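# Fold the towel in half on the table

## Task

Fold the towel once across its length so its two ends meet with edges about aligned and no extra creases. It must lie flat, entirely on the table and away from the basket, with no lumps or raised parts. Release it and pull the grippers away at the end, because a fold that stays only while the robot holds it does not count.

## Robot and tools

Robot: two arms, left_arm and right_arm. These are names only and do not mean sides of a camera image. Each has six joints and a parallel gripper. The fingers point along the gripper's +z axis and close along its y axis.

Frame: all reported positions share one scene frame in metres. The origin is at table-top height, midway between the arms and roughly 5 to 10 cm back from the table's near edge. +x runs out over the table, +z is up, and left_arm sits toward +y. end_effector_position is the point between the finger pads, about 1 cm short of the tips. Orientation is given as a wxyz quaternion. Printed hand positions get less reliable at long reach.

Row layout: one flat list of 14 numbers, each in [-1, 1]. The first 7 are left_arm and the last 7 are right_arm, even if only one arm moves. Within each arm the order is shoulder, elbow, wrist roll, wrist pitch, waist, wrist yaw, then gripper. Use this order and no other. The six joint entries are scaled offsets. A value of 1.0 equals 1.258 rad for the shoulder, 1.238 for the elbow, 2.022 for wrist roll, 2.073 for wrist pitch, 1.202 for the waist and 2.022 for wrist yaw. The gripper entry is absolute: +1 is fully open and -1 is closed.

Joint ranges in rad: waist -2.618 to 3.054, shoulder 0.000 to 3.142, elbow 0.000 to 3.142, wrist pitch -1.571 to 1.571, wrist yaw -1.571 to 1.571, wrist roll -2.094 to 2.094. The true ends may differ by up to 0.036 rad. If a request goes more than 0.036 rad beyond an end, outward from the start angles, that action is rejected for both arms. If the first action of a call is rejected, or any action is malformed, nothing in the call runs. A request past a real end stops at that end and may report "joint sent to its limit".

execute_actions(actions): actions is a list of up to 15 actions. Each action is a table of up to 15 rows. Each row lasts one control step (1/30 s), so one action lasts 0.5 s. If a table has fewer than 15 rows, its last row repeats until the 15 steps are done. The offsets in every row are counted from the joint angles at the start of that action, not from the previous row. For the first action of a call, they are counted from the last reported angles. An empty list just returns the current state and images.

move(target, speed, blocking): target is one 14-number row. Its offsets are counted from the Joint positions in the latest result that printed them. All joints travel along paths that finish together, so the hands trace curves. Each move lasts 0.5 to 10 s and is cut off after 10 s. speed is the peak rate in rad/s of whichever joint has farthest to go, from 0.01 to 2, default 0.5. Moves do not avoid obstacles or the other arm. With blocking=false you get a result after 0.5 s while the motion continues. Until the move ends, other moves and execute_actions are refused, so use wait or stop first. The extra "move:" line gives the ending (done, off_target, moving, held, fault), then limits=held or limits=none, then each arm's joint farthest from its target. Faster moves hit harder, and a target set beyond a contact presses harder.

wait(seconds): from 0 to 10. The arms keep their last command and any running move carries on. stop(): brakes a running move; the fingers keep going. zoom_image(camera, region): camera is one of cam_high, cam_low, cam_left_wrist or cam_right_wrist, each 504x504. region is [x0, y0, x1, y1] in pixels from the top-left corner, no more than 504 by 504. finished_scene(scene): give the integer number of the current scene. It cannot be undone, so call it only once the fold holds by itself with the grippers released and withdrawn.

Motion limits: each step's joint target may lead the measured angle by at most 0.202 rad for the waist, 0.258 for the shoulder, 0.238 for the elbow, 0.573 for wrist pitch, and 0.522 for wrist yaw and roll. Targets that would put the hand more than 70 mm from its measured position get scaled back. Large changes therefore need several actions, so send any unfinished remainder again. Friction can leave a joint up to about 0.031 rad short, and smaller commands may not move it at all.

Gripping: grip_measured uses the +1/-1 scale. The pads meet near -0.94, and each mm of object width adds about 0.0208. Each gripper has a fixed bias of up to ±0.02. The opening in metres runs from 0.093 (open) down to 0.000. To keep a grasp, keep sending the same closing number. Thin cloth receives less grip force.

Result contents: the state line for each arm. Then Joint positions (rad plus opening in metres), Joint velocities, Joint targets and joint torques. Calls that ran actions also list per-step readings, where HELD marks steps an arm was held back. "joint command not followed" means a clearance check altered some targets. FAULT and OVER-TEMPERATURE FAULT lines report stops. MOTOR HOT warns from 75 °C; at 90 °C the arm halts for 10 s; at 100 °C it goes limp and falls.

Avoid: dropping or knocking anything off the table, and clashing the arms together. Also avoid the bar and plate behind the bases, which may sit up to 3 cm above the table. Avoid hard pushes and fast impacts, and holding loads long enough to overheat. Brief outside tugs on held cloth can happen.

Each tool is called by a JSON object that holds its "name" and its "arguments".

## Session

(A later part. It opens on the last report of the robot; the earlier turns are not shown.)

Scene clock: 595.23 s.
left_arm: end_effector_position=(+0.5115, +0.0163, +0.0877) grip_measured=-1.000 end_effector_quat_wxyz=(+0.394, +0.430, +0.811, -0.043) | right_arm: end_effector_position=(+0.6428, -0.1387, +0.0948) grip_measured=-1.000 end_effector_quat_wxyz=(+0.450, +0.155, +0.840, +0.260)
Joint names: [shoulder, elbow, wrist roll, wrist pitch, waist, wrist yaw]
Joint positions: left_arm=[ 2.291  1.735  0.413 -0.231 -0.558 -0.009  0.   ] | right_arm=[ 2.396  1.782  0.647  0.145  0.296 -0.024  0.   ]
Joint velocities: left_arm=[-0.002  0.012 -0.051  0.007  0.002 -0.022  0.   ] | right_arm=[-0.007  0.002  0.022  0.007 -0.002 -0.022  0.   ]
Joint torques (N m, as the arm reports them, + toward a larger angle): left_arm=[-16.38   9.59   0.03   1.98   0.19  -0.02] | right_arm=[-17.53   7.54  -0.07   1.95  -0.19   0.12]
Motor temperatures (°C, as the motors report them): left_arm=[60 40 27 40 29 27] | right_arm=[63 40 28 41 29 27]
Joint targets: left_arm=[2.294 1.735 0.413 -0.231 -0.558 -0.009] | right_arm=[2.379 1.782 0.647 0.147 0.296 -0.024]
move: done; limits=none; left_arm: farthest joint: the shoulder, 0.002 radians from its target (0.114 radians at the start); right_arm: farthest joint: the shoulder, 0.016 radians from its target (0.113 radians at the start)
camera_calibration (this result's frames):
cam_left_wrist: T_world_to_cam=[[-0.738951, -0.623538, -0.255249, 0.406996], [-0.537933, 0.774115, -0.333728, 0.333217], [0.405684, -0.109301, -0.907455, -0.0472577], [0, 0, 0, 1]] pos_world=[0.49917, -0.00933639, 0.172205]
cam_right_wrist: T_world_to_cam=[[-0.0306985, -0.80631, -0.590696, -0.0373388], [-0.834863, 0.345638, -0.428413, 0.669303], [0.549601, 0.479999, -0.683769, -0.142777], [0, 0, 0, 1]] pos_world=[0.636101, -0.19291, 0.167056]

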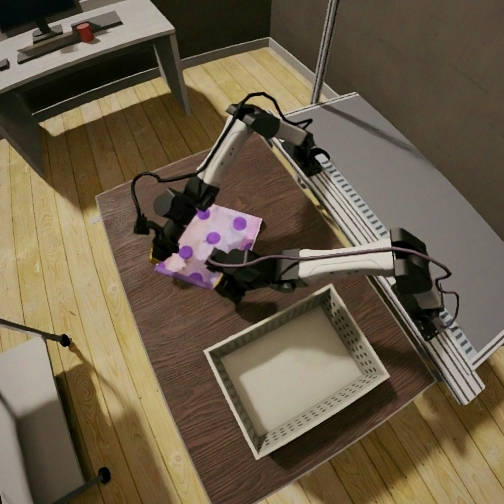

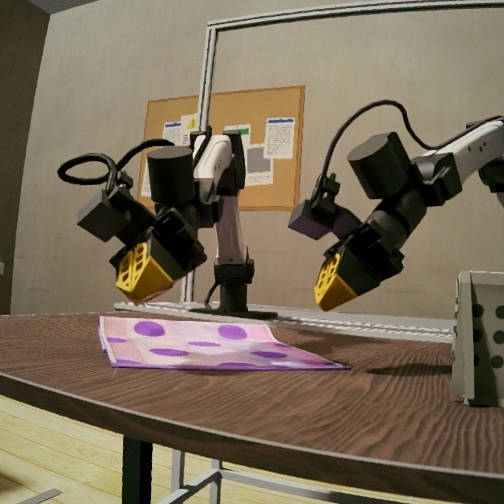

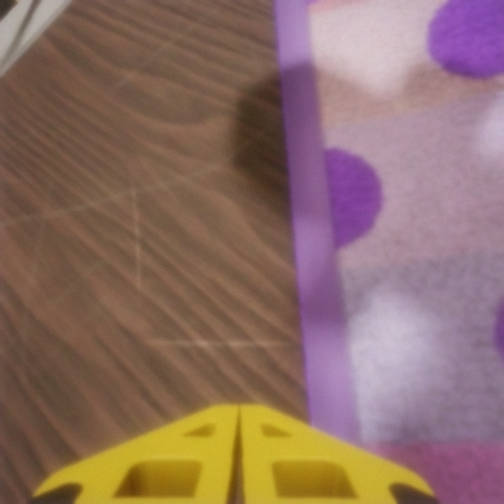

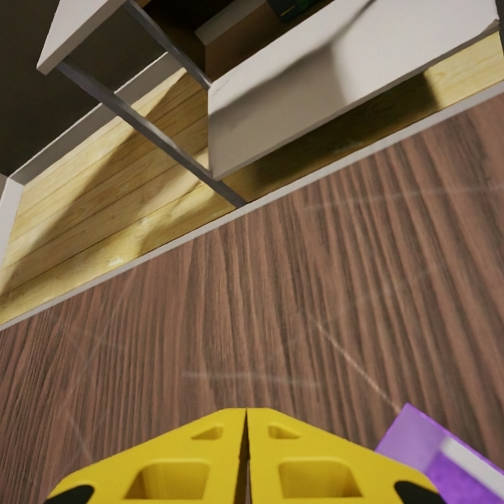

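{"name": "move", "arguments": {"target": [0.103,0.234,0,-0.184,0,0,0.15,0.059,0.24,-0.395,-0.222,-0.05,0,0.15], "speed": 0.4}}

Scene clock: 644.67 s.
left_arm: end_effector_position=(+0.5045, +0.0205, +0.0784) grip_measured=+0.147 end_effector_quat_wxyz=(+0.299, +0.449, +0.841, -0.036) | right_arm: end_effector_position=(+0.6443, -0.1766, +0.0804) grip_measured=+0.148 end_effector_quat_wxyz=(+0.407, -0.168, +0.897, +0.049)
Joint names: [shoulder, elbow, wrist roll, wrist pitch, waist, wrist yaw]
Joint positions: left_arm=[ 2.397  2.011  0.413 -0.604 -0.558 -0.009  0.052] | right_arm=[ 2.46   2.05  -0.142 -0.305  0.239 -0.024  0.052]
Joint velocities: left_arm=[-0.012  0.002 -0.007  0.022 -0.002 -0.022  0.001] | right_arm=[ 0.002 -0.017 -0.066 -0.007  0.012 -0.022  0.   ]
Joint torques (N m, as the arm reports them, + toward a larger angle): left_arm=[-15.38  10.81   0.04   1.51   0.15  -0.01] | right_arm=[-15.72   9.89  -0.11   1.64  -0.53   0.09]
Motor temperatures (°C, as the motors report them): left_arm=[64 41 27 42 29 27] | right_arm=[73 41 28 43 29 27]
Joint targets: left_arm=[2.421 2.024 0.413 -0.613 -0.558 -0.009] | right_arm=[2.470 2.079 -0.151 -0.315 0.235 -0.024]
move: off_target (left_arm, right_arm); limits=none; left_arm: farthest joint: the shoulder, 0.023 radians from its target (0.129 radians at the start); right_arm: farthest joint: the elbow, 0.029 radians from its target (0.297 radians at the start)
camera_calibration (this result's frames):
cam_left_wrist: T_world_to_cam=[[-0.781178, -0.593582, -0.193446, 0.417955], [-0.57427, 0.804749, -0.150313, 0.326422], [0.244899, -0.00633112, -0.969528, 0.0315237], [0, 0, 0, 1]] pos_world=[0.506232, -0.0143975, 0.160481]
cam_right_wrist: T_world_to_cam=[[0.33537, -0.941519, 0.0327062, -0.386221], [-0.850259, -0.317448, -0.419864, 0.569641], [0.405692, 0.113001, -0.906997, -0.0894412], [0, 0, 0, 1]] pos_world=[0.650155, -0.172696, 0.170681]

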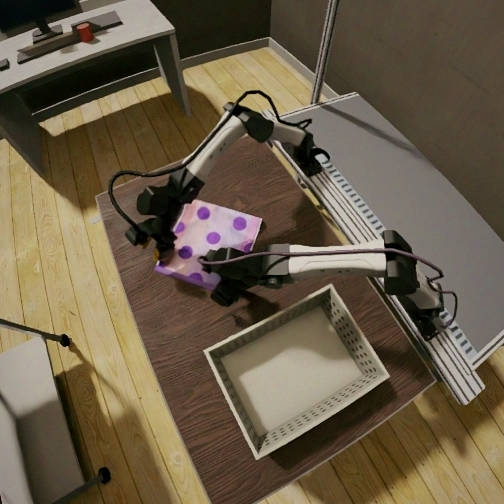

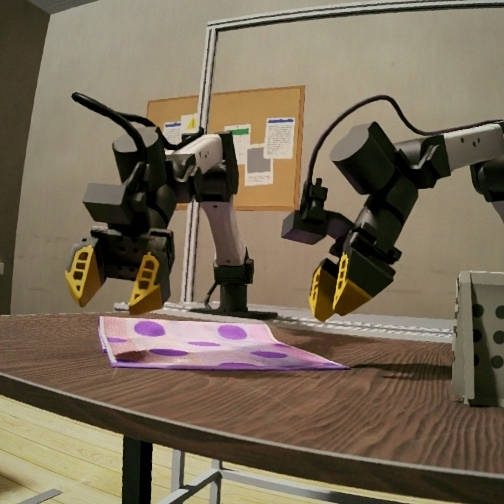

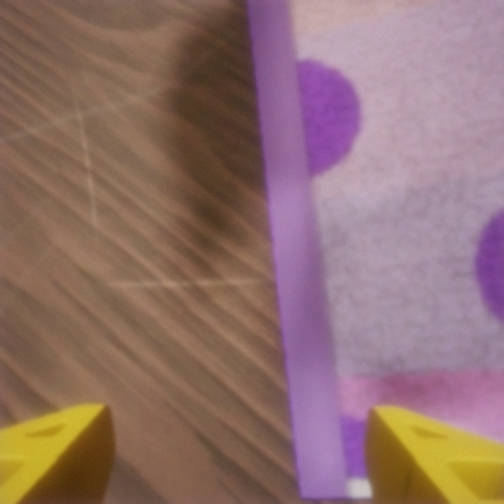

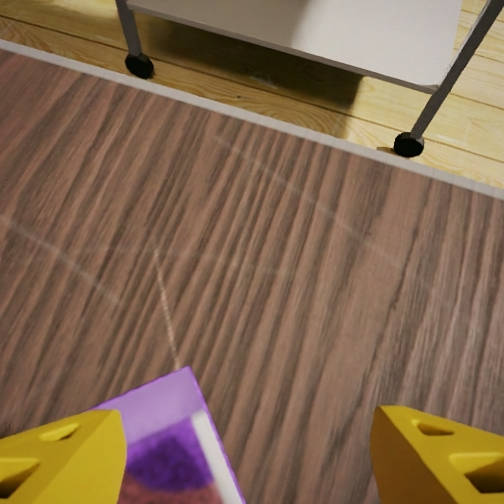

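{"name": "move", "arguments": {"target": [0.12,0,0,0,0,0,0.15,0.1,0,0,0,0,0,0.15], "speed": 0.25}}

{"name": "move", "arguments": {"target": [0.045,0,0,0,0,0,-1,0.045,0,0,0,0,0,-1], "speed": 0.1}}

{"name": "move", "arguments": {"target": [-0.08,0,0,0,0,0,-1,-0.08,0,0,0,0,0,-1], "speed": 0.2}}

Scene clock: 655.67 s.
left_arm: end_effector_position=(+0.5004, +0.0208, +0.0234) grip_measured=+0.147 end_effector_quat_wxyz=(+0.259, +0.455, +0.851, -0.034) | right_arm: end_effector_position=(+0.6398, -0.1751, +0.0280) grip_measured=+0.148 end_effector_quat_wxyz=(+0.373, -0.171, +0.911, +0.049)
Joint names: [shoulder, elbow, wrist roll, wrist pitch, waist, wrist yaw]
Joint positions: left_arm=[ 2.498  2.014  0.412 -0.592 -0.558 -0.007  0.052] | right_arm=[ 2.546  2.05  -0.141 -0.294  0.239 -0.027  0.052]
Joint velocities: left_arm=[-0.017  0.002 -0.007 -0.081 -0.007 -0.037 -0.002] | right_arm=[-0.007 -0.007  0.007 -0.022  0.017 -0.066 -0.   ]
Joint torques (N m, as the arm reports them, + toward a larger angle): left_arm=[-13.49   8.72   0.03   1.35   0.18  -0.03] | right_arm=[-13.42   7.49  -0.05   1.53  -0.17   0.11]
Motor temperatures (°C, as the motors report them): left_arm=[64 42 27 41 29 27] | right_arm=[73 42 28 43 29 27]
Joint targets: left_arm=[2.549 2.011 0.413 -0.605 -0.558 -0.009] | right_arm=[2.585 2.050 -0.142 -0.306 0.239 -0.024]
move: off_target (left_arm, right_arm); limits=none; left_arm: farthest joint: the shoulder, 0.050 radians from its target (0.150 radians at the start); right_arm: farthest joint: the shoulder, 0.040 radians from its target (0.126 radians at the start)
camera_calibration (this result's frames):
cam_left_wrist: T_world_to_cam=[[-0.795784, -0.583227, -0.163018, 0.410633], [-0.579844, 0.81148, -0.0726726, 0.316413], [0.17467, 0.0366931, -0.983943, 0.013783], [0, 0, 0, 1]] pos_world=[0.507838, -0.0177759, 0.103497]
cam_right_wrist: T_world_to_cam=[[0.341035, -0.939786, 0.0222786, -0.384586], [-0.87699, -0.326603, -0.352447, 0.557914], [0.338501, 0.100659, -0.935567, -0.0935957], [0, 0, 0, 1]] pos_world=[0.652125, -0.169791, 0.117638]

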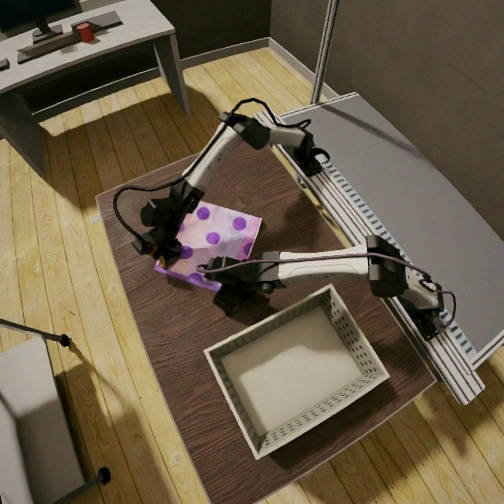

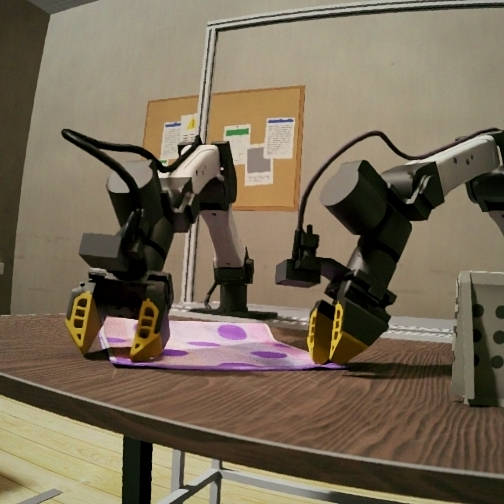

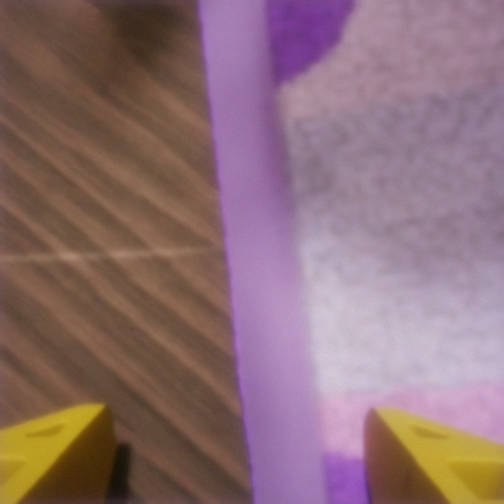

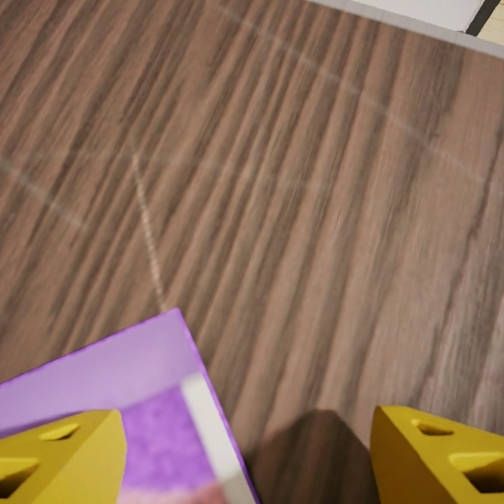

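Scene clock: 656.60 s.
left_arm: end_effector_position=(+0.5007, +0.0203, +0.0194) grip_measured=-1.000 end_effector_quat_wxyz=(+0.258, +0.455, +0.851, -0.034) | right_arm: end_effector_position=(+0.6424, -0.1734, +0.0266) grip_measured=-1.000 end_effector_quat_wxyz=(+0.379, -0.172, +0.908, +0.052)
Joint names: [shoulder, elbow, wrist roll, wrist pitch, waist, wrist yaw]
Joint positions: left_arm=[ 2.507  2.014  0.412 -0.586 -0.558 -0.006  0.   ] | right_arm=[ 2.554  2.05  -0.141 -0.272  0.239 -0.032  0.   ]
Joint velocities: left_arm=[ 0.002  0.007 -0.051 -0.007 -0.007 -0.081  0.   ] | right_arm=[-0.002  0.007  0.051  0.037 -0.012 -0.007  0.   ]
Joint torques (N m, as the arm reports them, + toward a larger angle): left_arm=[-13.78   9.16   0.04   1.41   0.19  -0.02] | right_arm=[-12.65   7.51  -0.04   1.46  -0.17   0.15]
Motor temperatures (°C, as the motors report them): left_arm=[64 42 27 41 29 27] | right_arm=[73 42 28 43 29 27]
Joint targets: left_arm=[2.555 2.014 0.412 -0.592 -0.558 -0.007] | right_arm=[2.602 2.050 -0.141 -0.293 0.239 -0.026]
move: off_target (left_arm, right_arm); limits=none; left_arm: farthest joint: the shoulder, 0.048 radians from its target (0.056 radians at the start); right_arm: farthest joint: the shoulder, 0.049 radians from its target (0.057 radians at the start)
camera_calibration (this result's frames):
cam_left_wrist: T_world_to_cam=[[-0.796358, -0.582796, -0.161752, 0.410178], [-0.579624, 0.811772, -0.0711499, 0.316557], [0.172771, 0.0370945, -0.984263, 0.0107331], [0, 0, 0, 1]] pos_world=[0.508278, -0.0183198, 0.0994342]
cam_right_wrist: T_world_to_cam=[[0.344018, -0.938755, 0.0197419, -0.385534], [-0.871494, -0.327054, -0.365421, 0.556972], [0.349498, 0.108507, -0.930633, -0.101777], [0, 0, 0, 1]] pos_world=[0.6536, -0.168718, 0.116423]

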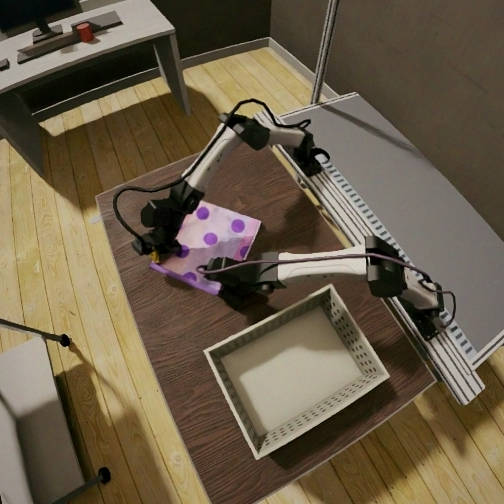

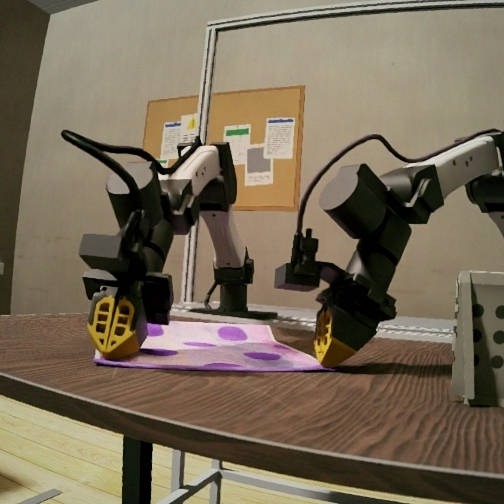

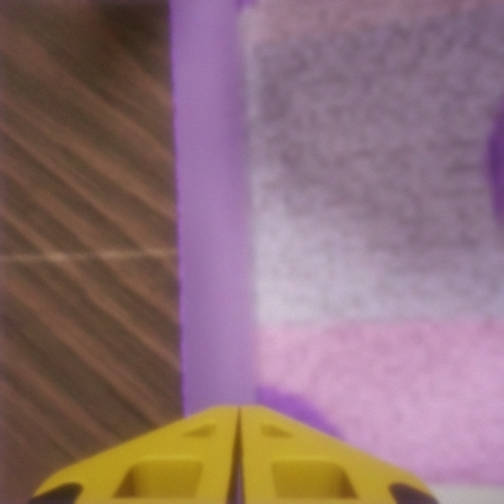

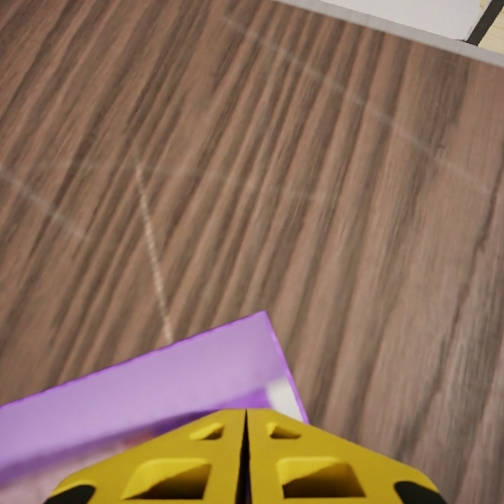

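Scene clock: 657.50 s.
left_arm: end_effector_position=(+0.5079, +0.0178, +0.0805) grip_measured=-1.000 end_effector_quat_wxyz=(+0.308, +0.447, +0.839, -0.038) | right_arm: end_effector_position=(+0.6488, -0.1742, +0.0814) grip_measured=-1.000 end_effector_quat_wxyz=(+0.418, -0.168, +0.891, +0.053)
Joint names: [shoulder, elbow, wrist roll, wrist pitch, waist, wrist yaw]
Joint positions: left_arm=[ 2.401  2.014  0.412 -0.586 -0.558 -0.006  0.   ] | right_arm=[ 2.468  2.05  -0.141 -0.272  0.239 -0.032  0.   ]
Joint velocities: left_arm=[ 0.002 -0.007 -0.066 -0.007 -0.002  0.066  0.   ] | right_arm=[-0.017 -0.017  0.007  0.066 -0.002 -0.066  0.   ]
Joint torques (N m, as the arm reports them, + toward a larger angle): left_arm=[-17.18   9.38   0.03   1.61   0.14  -0.01] | right_arm=[-18.04   7.71  -0.04   1.75  -0.18   0.08]
Motor temperatures (°C, as the motors report them): left_arm=[64 42 27 41 29 27] | right_arm=[73 42 28 43 29 27]
Joint targets: left_arm=[2.406 2.014 0.412 -0.586 -0.558 -0.006] | right_arm=[2.453 2.050 -0.141 -0.272 0.239 -0.032]
move: done; limits=none; left_arm: farthest joint: the shoulder, 0.005 radians from its target (0.100 radians at the start); right_arm: farthest joint: the shoulder, 0.015 radians from its target (0.100 radians at the start)
camera_calibration (this result's frames):
cam_left_wrist: T_world_to_cam=[[-0.778608, -0.595738, -0.197143, 0.418458], [-0.57172, 0.802966, -0.168467, 0.331064], [0.258661, -0.0184594, -0.965792, 0.0256284], [0, 0, 0, 1]] pos_world=[0.508462, -0.0160687, 0.163021]
cam_right_wrist: T_world_to_cam=[[0.338649, -0.940455, 0.0293393, -0.387142], [-0.8389, -0.315907, -0.443227, 0.569435], [0.426103, 0.125486, -0.895929, -0.10256], [0, 0, 0, 1]] pos_world=[0.652505, -0.171331, 0.171861]

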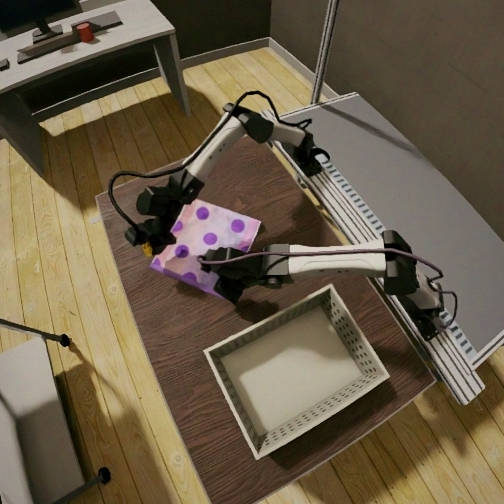

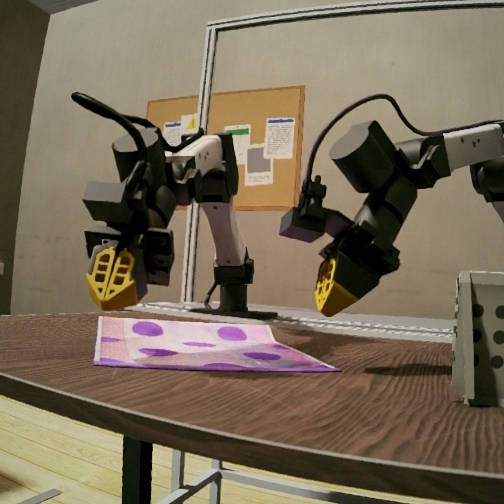

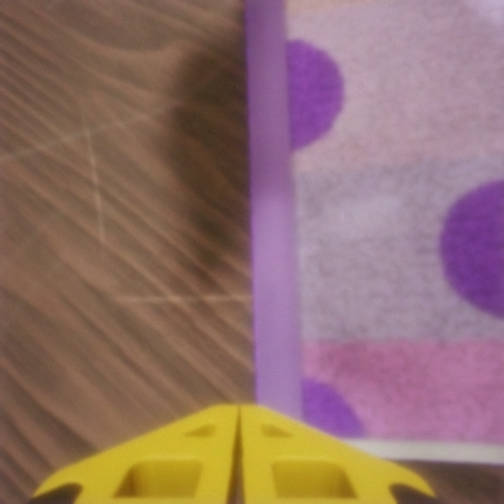

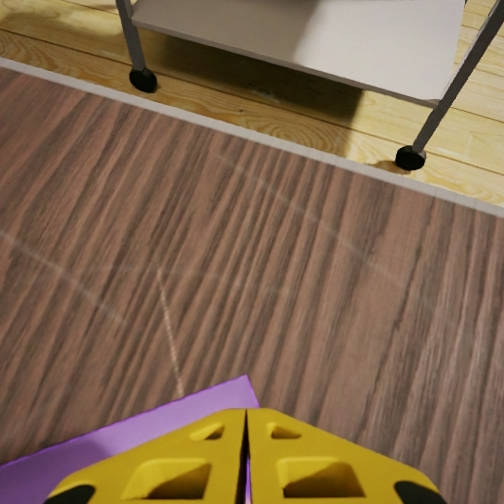

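{"name": "move", "arguments": {"target": [-0.7,-0.9,0,0,0.3,0,-1,-0.8,-0.95,0,0,-0.2,0,-1], "speed": 0.7}}

Scene clock: 675.57 s.
left_arm: end_effector_position=(+0.3281, +0.2725, +0.0721) grip_measured=-1.000 end_effector_quat_wxyz=(+0.194, +0.303, +0.933, -0.000) | right_arm: end_effector_position=(+0.3979, -0.3285, +0.1067) grip_measured=-1.000 end_effector_quat_wxyz=(+0.334, -0.067, +0.940, +0.010)
Joint names: [shoulder, elbow, wrist roll, wrist pitch, waist, wrist yaw]
Joint positions: left_arm=[ 1.53   0.916  0.413 -0.587 -0.203 -0.002  0.   ] | right_arm=[ 1.484  0.893 -0.141 -0.278  0.006 -0.032  0.   ]
Joint velocities: left_arm=[-0.012 -0.007  0.007 -0.007 -0.012  0.051  0.   ] | right_arm=[-0.007 -0.007  0.037  0.037  0.007  0.007  0.   ]
Joint torques (N m, as the arm reports them, + toward a larger angle): left_arm=[-8.72  7.09  0.04  1.23  0.61 -0.03] | right_arm=[-9.3   5.86 -0.04  1.62 -0.93  0.08]
Motor temperatures (°C, as the motors report them): left_arm=[66 42 27 41 29 27] | right_arm=[76 42 28 43 29 27]
Joint targets: left_arm=[1.520 0.900 0.413 -0.586 -0.197 -0.006] | right_arm=[1.461 0.874 -0.141 -0.272 -0.002 -0.032]
MOTOR HOT: a motor of the right arm reached 75 °C. Now the hottest motor of the right arm, the shoulder, reports 76 °C. The controller's stop level is 90 °C. To cool a motor, set the load down, stop pushing, or move to a pose that needs little force.
move: off_target (right_arm); limits=none; left_arm: farthest joint: the elbow, 0.016 radians from its target (1.115 radians at the start); right_arm: farthest joint: the shoulder, 0.022 radians from its target (1.006 radians at the start)
camera_calibration (this result's frames):
cam_left_wrist: T_world_to_cam=[[-0.567234, -0.817262, -0.101631, 0.412641], [-0.823398, 0.565212, 0.0505066, 0.153938], [0.016166, 0.112332, -0.993539, 0.114586], [0, 0, 0, 1]] pos_world=[0.358964, 0.237357, 0.148008]
cam_right_wrist: T_world_to_cam=[[0.123748, -0.992242, 0.0119464, -0.377681], [-0.955576, -0.122403, -0.268125, 0.412724], [0.267507, 0.0217642, -0.96331, 0.0826619], [0, 0, 0, 1]] pos_world=[0.419014, -0.326032, 0.194803]

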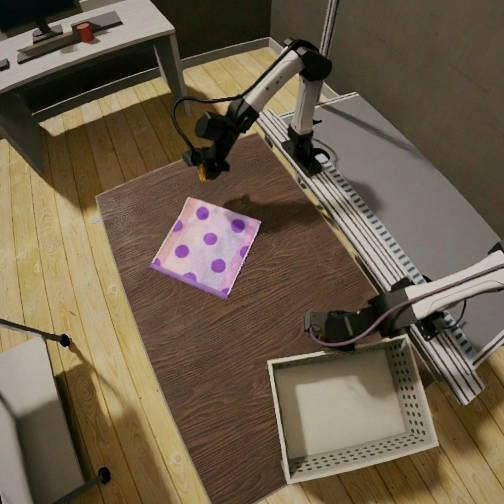

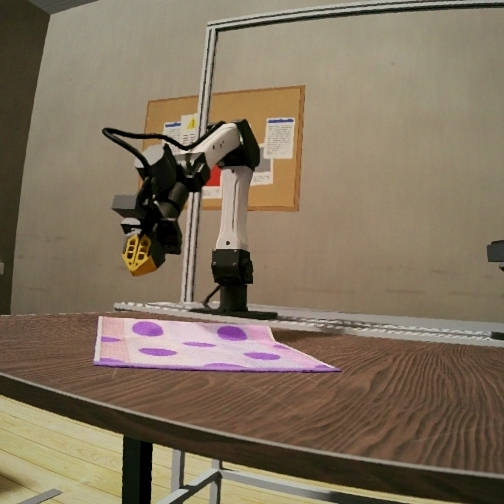

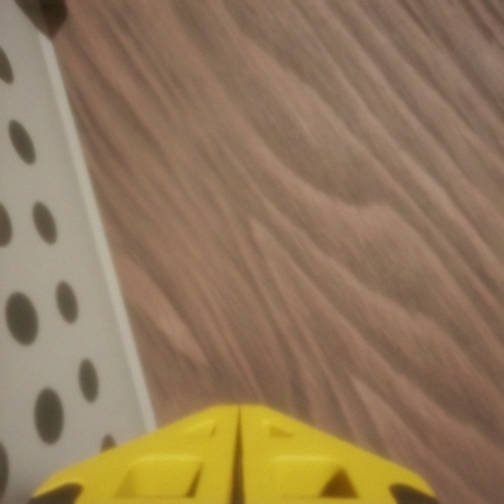

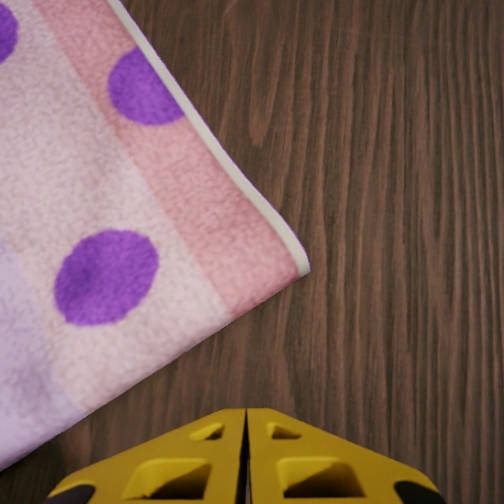

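{"name": "move", "arguments": {"target": [-0.27,-0.22,0,0.09,-0.42,0,-1,-0.22,-0.22,0,-0.07,0,0,-1], "speed": 0.6}}

Scene clock: 687.00 s.
left_arm: end_effector_position=(+0.2350, +0.1461, +0.1058) grip_measured=-1.000 end_effector_quat_wxyz=(+0.317, +0.504, +0.801, -0.059) | right_arm: end_effector_position=(+0.3061, -0.3277, +0.0759) grip_measured=-1.000 end_effector_quat_wxyz=(+0.271, -0.069, +0.960, +0.015)
Joint names: [shoulder, elbow, wrist roll, wrist pitch, waist, wrist yaw]
Joint positions: left_arm=[ 1.2    0.662  0.413 -0.413 -0.699 -0.005  0.   ] | right_arm=[ 1.23   0.639 -0.141 -0.411  0.006 -0.032  0.   ]
Joint velocities: left_arm=[-0.012  0.002 -0.081 -0.022  0.012 -0.022  0.   ] | right_arm=[ 0.012 -0.002 -0.007 -0.007 -0.007  0.022  0.   ]
Joint torques (N m, as the arm reports them, + toward a larger angle): left_arm=[-5.36  7.56  0.03  1.85 -0.56  0.01] | right_arm=[-6.6   5.66 -0.04  1.26 -0.19  0.08]
Motor temperatures (°C, as the motors report them): left_arm=[61 41 27 40 29 27] | right_arm=[70 41 28 42 29 27]
Joint targets: left_arm=[1.191 0.644 0.413 -0.400 -0.708 -0.002] | right_arm=[1.207 0.620 -0.141 -0.423 0.006 -0.032]
MOTOR HOT: cleared. Now the hottest motor of the right arm, the shoulder, reports 70 °C.
move: off_target (right_arm); limits=none; left_arm: farthest joint: the elbow, 0.018 radians from its target (0.272 radians at the start); right_arm: farthest joint: the shoulder, 0.022 radians from its target (0.277 radians at the start)
camera_calibration (this result's frames):
cam_left_wrist: T_world_to_cam=[[-0.849822, -0.48365, -0.209489, 0.289018], [-0.449781, 0.872666, -0.190133, 0.0397559], [0.274772, -0.0673551, -0.959147, 0.125596], [0, 0, 0, 1]] pos_world=[0.228985, 0.113549, 0.18857]
cam_right_wrist: T_world_to_cam=[[0.129071, -0.991626, -0.0042455, -0.365344], [-0.981879, -0.127201, -0.140477, 0.313635], [0.138761, 0.0223001, -0.990075, 0.119122], [0, 0, 0, 1]] pos_world=[0.338578, -0.325047, 0.160447]

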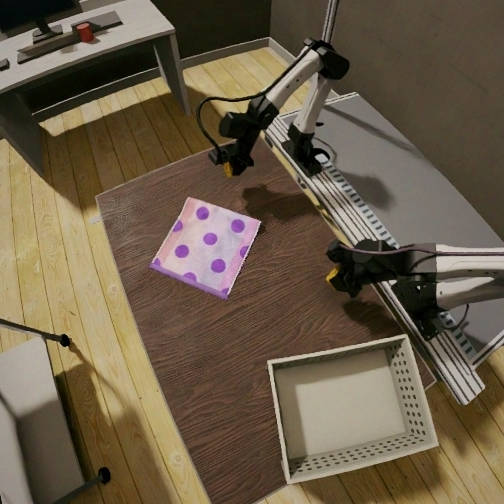

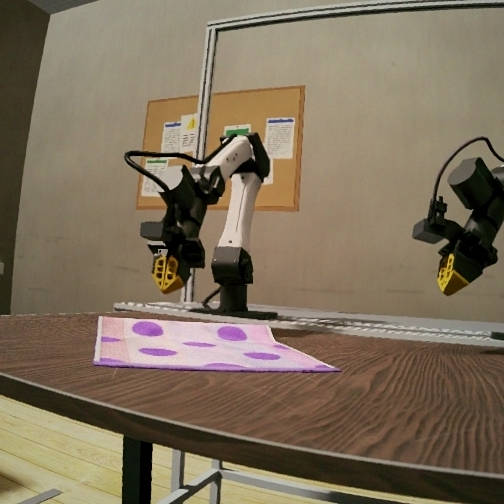

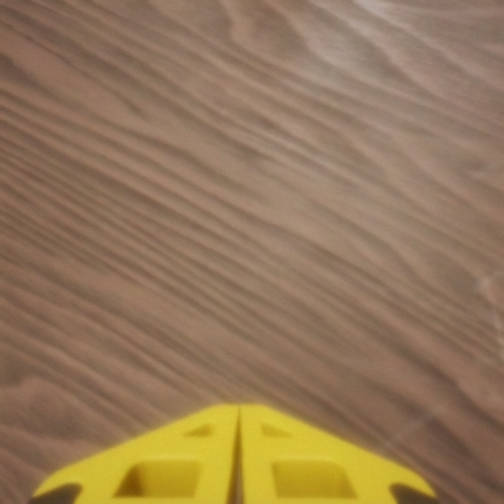

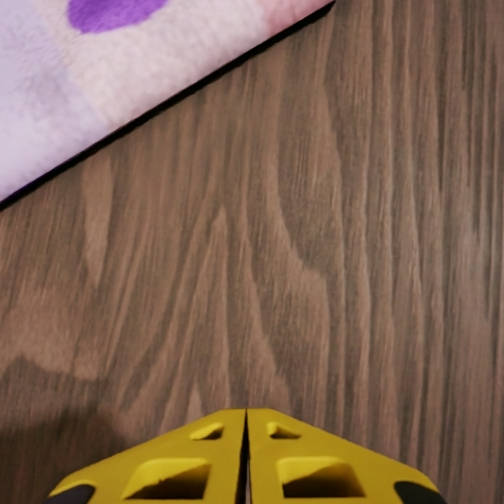

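{"name": "move", "arguments": {"target": [0.477,0.546,-0.035,-0.043,0.05,0.037,0.15,0.469,0.589,0.035,-0.042,0.118,0.008,0.15], "speed": 0.8}}

{"name": "move", "arguments": {"target": [0.477,0.56,-0.035,-0.043,0.05,0.04,0.15,0.469,0.6,0.035,-0.042,0.118,0.008,0.15], "speed": 0.6}}

Scene clock: 747.73 s.
left_arm: end_effector_position=(+0.3609, +0.0559, +0.1419) grip_measured=+0.147 end_effector_quat_wxyz=(+0.310, +0.465, +0.825, -0.091) | right_arm: end_effector_position=(+0.4711, -0.2712, +0.1161) grip_measured=+0.147 end_effector_quat_wxyz=(+0.292, -0.097, +0.951, +0.036)
Joint names: [shoulder, elbow, wrist roll, wrist pitch, waist, wrist yaw]
Joint positions: left_arm=[ 1.783  1.322  0.35  -0.494 -0.644  0.059  0.052] | right_arm=[ 1.811  1.339 -0.078 -0.486  0.134 -0.019  0.052]
Joint velocities: left_arm=[ 0.002 -0.007 -0.022 -0.037 -0.027  0.007 -0.   ] | right_arm=[-0.002 -0.007  0.022  0.066  0.012 -0.007 -0.   ]
Joint torques (N m, as the arm reports them, + toward a larger angle): left_arm=[-9.81 10.94 -0.01  1.62  0.59  0.16] | right_arm=[-10.03   9.51   0.03   1.32   1.15   0.13]
Motor temperatures (°C, as the motors report them): left_arm=[47 40 27 42 29 27] | right_arm=[53 39 28 40 29 27]
Joint targets: left_arm=[1.800 1.338 0.342 -0.503 -0.638 0.070] | right_arm=[1.820 1.368 -0.070 -0.498 0.148 -0.016]
move: off_target (right_arm); limits=none; left_arm: farthest joint: the shoulder, 0.018 radians from its target (0.600 radians at the start); right_arm: farthest joint: the elbow, 0.029 radians from its target (0.729 radians at the start)
camera_calibration (this result's frames):
cam_left_wrist: T_world_to_cam=[[-0.826703, -0.549237, -0.122071, 0.342934], [-0.518048, 0.827703, -0.215717, 0.212713], [0.219518, -0.115095, -0.968796, 0.143573], [0, 0, 0, 1]] pos_world=[0.362183, 0.0288129, 0.226841]
cam_right_wrist: T_world_to_cam=[[0.194956, -0.980477, -0.0256354, -0.35594], [-0.96459, -0.186932, -0.186071, 0.469444], [0.177647, 0.0610033, -0.982202, 0.126059], [0, 0, 0, 1]] pos_world=[0.499819, -0.268927, 0.202041]

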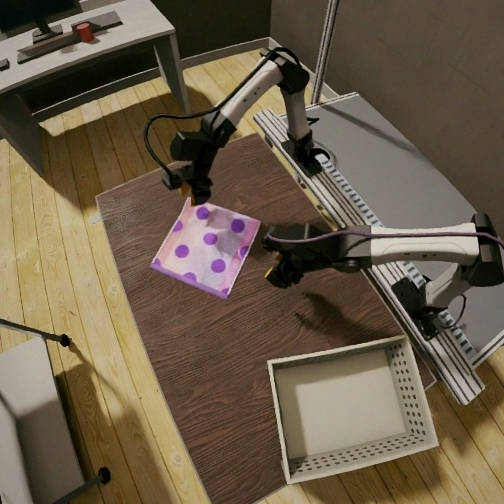

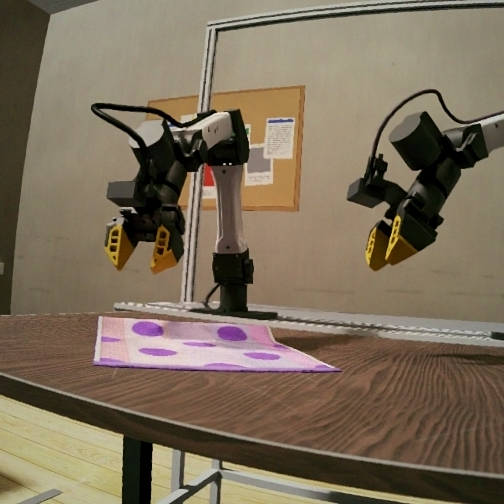

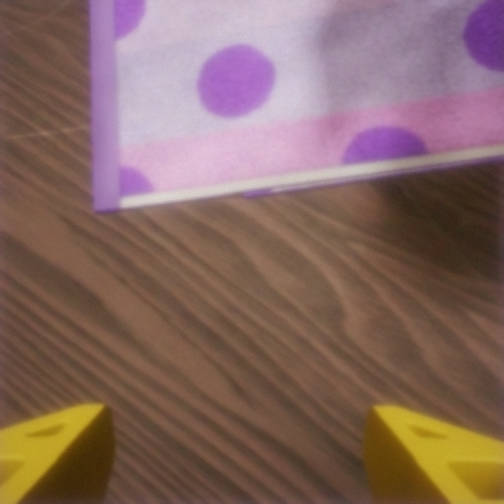

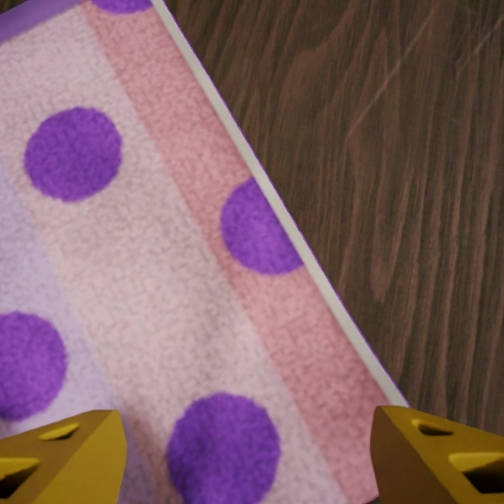

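Scene clock: 749.57 s.
left_arm: end_effector_position=(+0.4854, -0.0144, +0.0999) grip_measured=+0.147 end_effector_quat_wxyz=(+0.310, +0.422, +0.842, -0.127) | right_arm: end_effector_position=(+0.5996, -0.1763, +0.0764) grip_measured=+0.147 end_effector_quat_wxyz=(+0.312, -0.124, +0.940, +0.061)
Joint names: [shoulder, elbow, wrist roll, wrist pitch, waist, wrist yaw]
Joint positions: left_arm=[ 2.366  2.003  0.287 -0.575 -0.587  0.13   0.052] | right_arm=[ 2.397  2.049 -0.016 -0.563  0.261 -0.007  0.052]
Joint velocities: left_arm=[-0.012 -0.002 -0.022  0.007 -0.007  0.022  0.   ] | right_arm=[ 0.012  0.017 -0.037  0.022 -0.007  0.051  0.001]
Joint torques (N m, as the arm reports them, + toward a larger angle): left_arm=[-16.02  10.96  -0.05   1.64   0.36   0.18] | right_arm=[-15.68   9.99   0.02   1.39   1.18   0.13]
Motor temperatures (°C, as the motors report them): left_arm=[48 40 27 42 29 27] | right_arm=[54 39 28 40 29 27]
Joint targets: left_arm=[2.383 2.016 0.279 -0.583 -0.584 0.140] | right_arm=[2.401 2.082 -0.008 -0.573 0.275 -0.003]
move: off_target (right_arm); limits=none; left_arm: farthest joint: the shoulder, 0.017 radians from its target (0.601 radians at the start); right_arm: farthest joint: the elbow, 0.033 radians from its target (0.743 radians at the start)
camera_calibration (this result's frames):
cam_left_wrist: T_world_to_cam=[[-0.793599, -0.607516, -0.0335251, 0.376264], [-0.581334, 0.773355, -0.252928, 0.360049], [0.179585, -0.181234, -0.966904, 0.085753], [0, 0, 0, 1]] pos_world=[0.492512, -0.0343174, 0.186596]
cam_right_wrist: T_world_to_cam=[[0.261618, -0.963771, -0.0519739, -0.324016], [-0.941361, -0.242906, -0.234171, 0.583629], [0.213062, 0.110189, -0.970805, 0.0450107], [0, 0, 0, 1]] pos_world=[0.624584, -0.17547, 0.163525]

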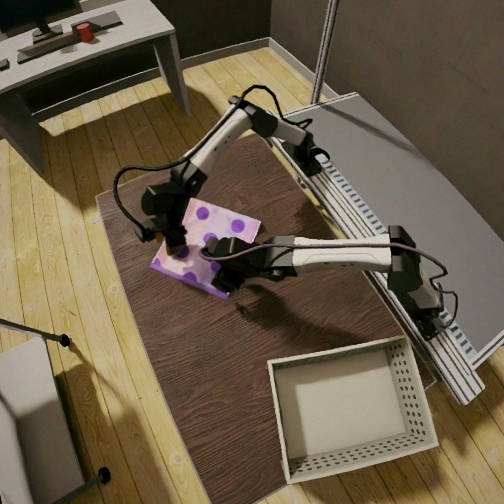

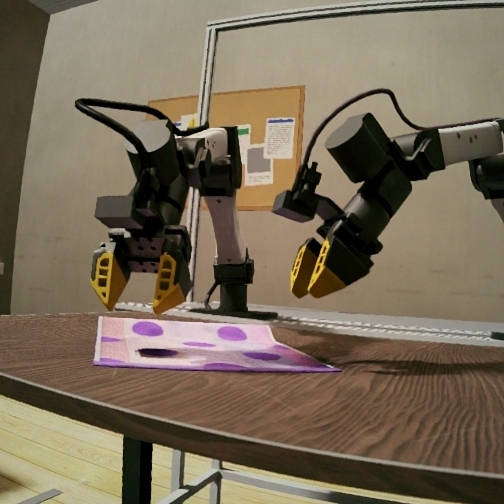

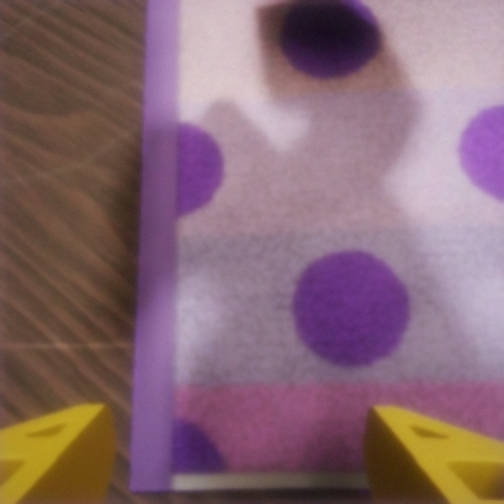

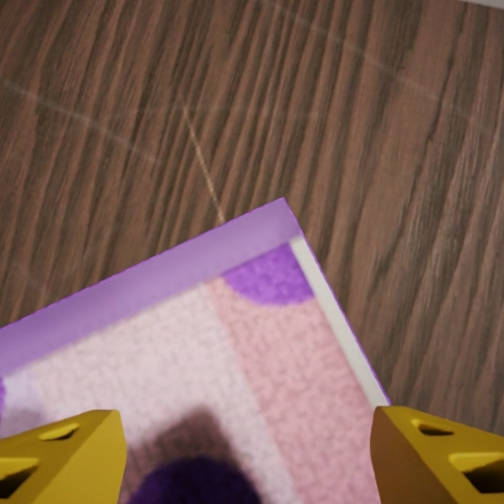

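{"name": "move", "arguments": {"target": [0,0,0,0,0,0,0.15,0.13,0.28,0,-0.075,0.04,0,0.15], "speed": 0.4}}

{"name": "move", "arguments": {"target": [0.16,0,0,0,0,0,0.15,0.1,0,0,0,0,0,0.15], "speed": 0.25}}

Scene clock: 768.50 s.
left_arm: end_effector_position=(+0.4853, -0.0145, +0.1000) grip_measured=+0.147 end_effector_quat_wxyz=(+0.310, +0.422, +0.842, -0.127) | right_arm: end_effector_position=(+0.6231, -0.1501, +0.0883) grip_measured=+0.147 end_effector_quat_wxyz=(+0.320, -0.138, +0.935, +0.067)
Joint names: [shoulder, elbow, wrist roll, wrist pitch, waist, wrist yaw]
Joint positions: left_arm=[ 2.366  2.003  0.287 -0.575 -0.587  0.13   0.052] | right_arm=[ 2.552  2.365 -0.015 -0.708  0.292 -0.006  0.052]
Joint velocities: left_arm=[ 0.002 -0.007 -0.007  0.022 -0.007 -0.022 -0.   ] | right_arm=[ 0.002 -0.002  0.007  0.037  0.002  0.022 -0.001]
Joint torques (N m, as the arm reports them, + toward a larger angle): left_arm=[-17.32   9.55   0.04   1.71   0.16   0.05] | right_arm=[-16.22   9.79  -0.04   1.42   1.43   0.1 ]
Motor temperatures (°C, as the motors report them): left_arm=[55 42 27 41 29 27] | right_arm=[61 42 28 40 29 27]
Joint targets: left_arm=[2.366 2.003 0.287 -0.575 -0.587 0.130] | right_arm=[2.561 2.395 -0.015 -0.718 0.309 -0.007]
move: off_target (right_arm); limits=none; left_arm: farthest joint: the waist, 0.000 radians from its target (0.000 radians at the start); right_arm: farthest joint: the elbow, 0.030 radians from its target (0.347 radians at the start)
camera_calibration (this result's frames):
cam_left_wrist: T_world_to_cam=[[-0.793574, -0.607578, -0.0330015, 0.376137], [-0.581469, 0.773216, -0.253042, 0.36014], [0.17926, -0.181618, -0.966892, 0.0859102], [0, 0, 0, 1]] pos_world=[0.492503, -0.0343307, 0.18661]
cam_right_wrist: T_world_to_cam=[[0.290961, -0.955312, -0.052169, -0.321291], [-0.929485, -0.269332, -0.252029, 0.605085], [0.226716, 0.121821, -0.966312, 0.0414419], [0, 0, 0, 1]] pos_world=[0.646505, -0.149013, 0.175784]

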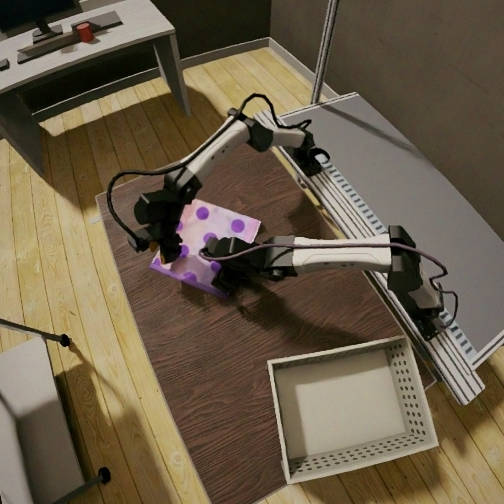

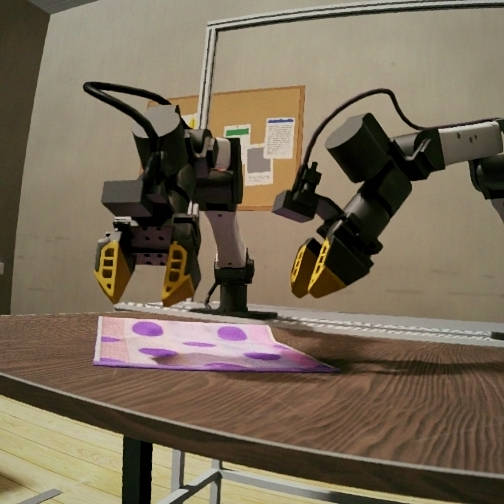

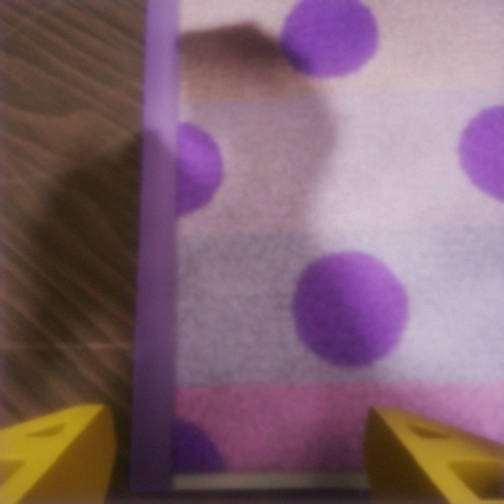

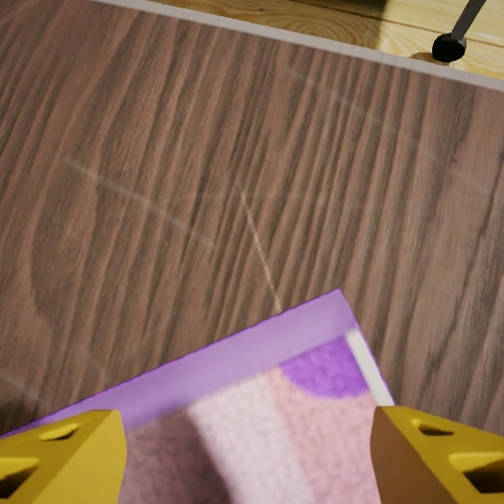

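Scene clock: 769.57 s.
left_arm: end_effector_position=(+0.4786, -0.0133, +0.0197) grip_measured=+0.147 end_effector_quat_wxyz=(+0.249, +0.428, +0.861, -0.120) | right_arm: end_effector_position=(+0.6169, -0.1496, +0.0280) grip_measured=+0.147 end_effector_quat_wxyz=(+0.275, -0.140, +0.949, +0.060)
Joint names: [shoulder, elbow, wrist roll, wrist pitch, waist, wrist yaw]
Joint positions: left_arm=[ 2.508  2.003  0.287 -0.563 -0.587  0.133  0.052] | right_arm=[ 2.65   2.365 -0.015 -0.704  0.292 -0.004  0.052]
Joint velocities: left_arm=[-0.012 -0.012 -0.007 -0.051  0.002 -0.007 -0.002] | right_arm=[-0.007 -0.002 -0.007  0.037 -0.002 -0.007 -0.001]
Joint torques (N m, as the arm reports them, + toward a larger angle): left_arm=[-12.64   9.19   0.05   1.37   0.16   0.  ] | right_arm=[-14.9    7.4   -0.03   1.37  -0.17   0.08]
Motor temperatures (°C, as the motors report them): left_arm=[55 42 27 41 29 27] | right_arm=[61 42 28 40 29 27]
Joint targets: left_arm=[2.567 2.003 0.287 -0.575 -0.587 0.130] | right_arm=[2.678 2.365 -0.015 -0.708 0.292 -0.006]
move: off_target (left_arm, right_arm); limits=none; left_arm: farthest joint: the shoulder, 0.060 radians from its target (0.201 radians at the start); right_arm: farthest joint: the shoulder, 0.028 radians from its target (0.126 radians at the start)
camera_calibration (this result's frames):
cam_left_wrist: T_world_to_cam=[[-0.798146, -0.602403, 0.00862627, 0.370319], [-0.597914, 0.79028, -0.134001, 0.340801], [0.0739053, -0.11211, -0.990944, 0.0615781], [0, 0, 0, 1]] pos_world=[0.494787, -0.0393433, 0.103494]
cam_right_wrist: T_world_to_cam=[[0.289031, -0.955955, -0.0511075, -0.321135], [-0.947277, -0.277878, -0.159533, 0.591357], [0.138305, 0.094523, -0.985869, 0.0355421], [0, 0, 0, 1]] pos_world=[0.64808, -0.146024, 0.112969]

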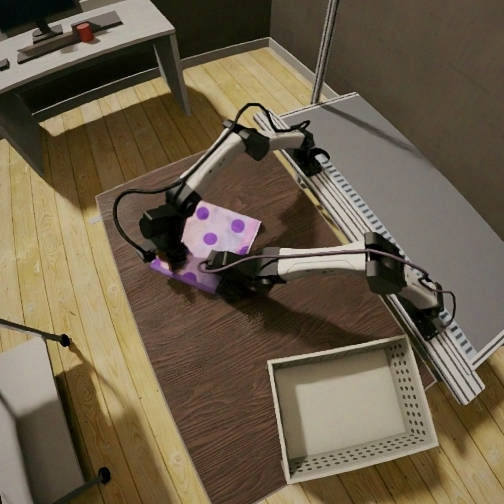

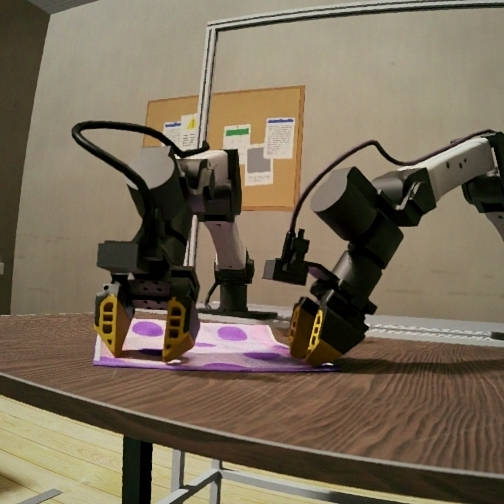

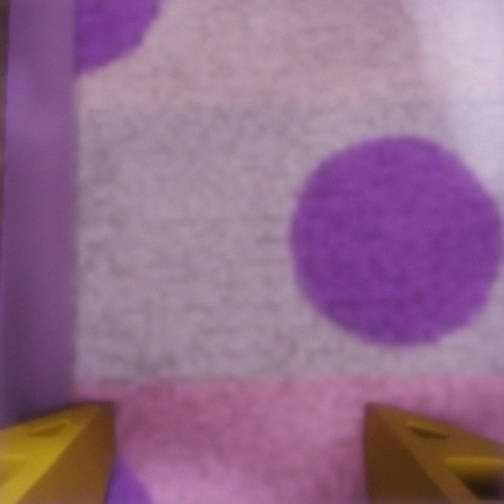

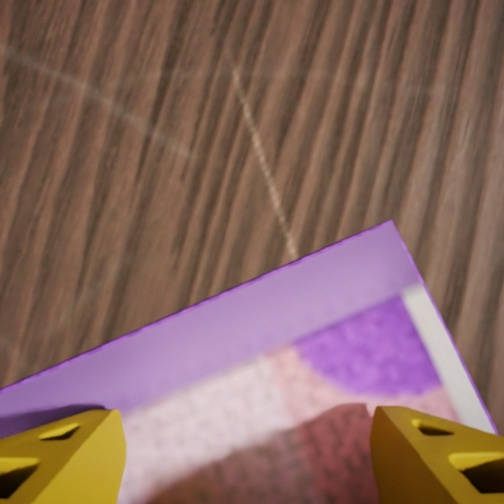

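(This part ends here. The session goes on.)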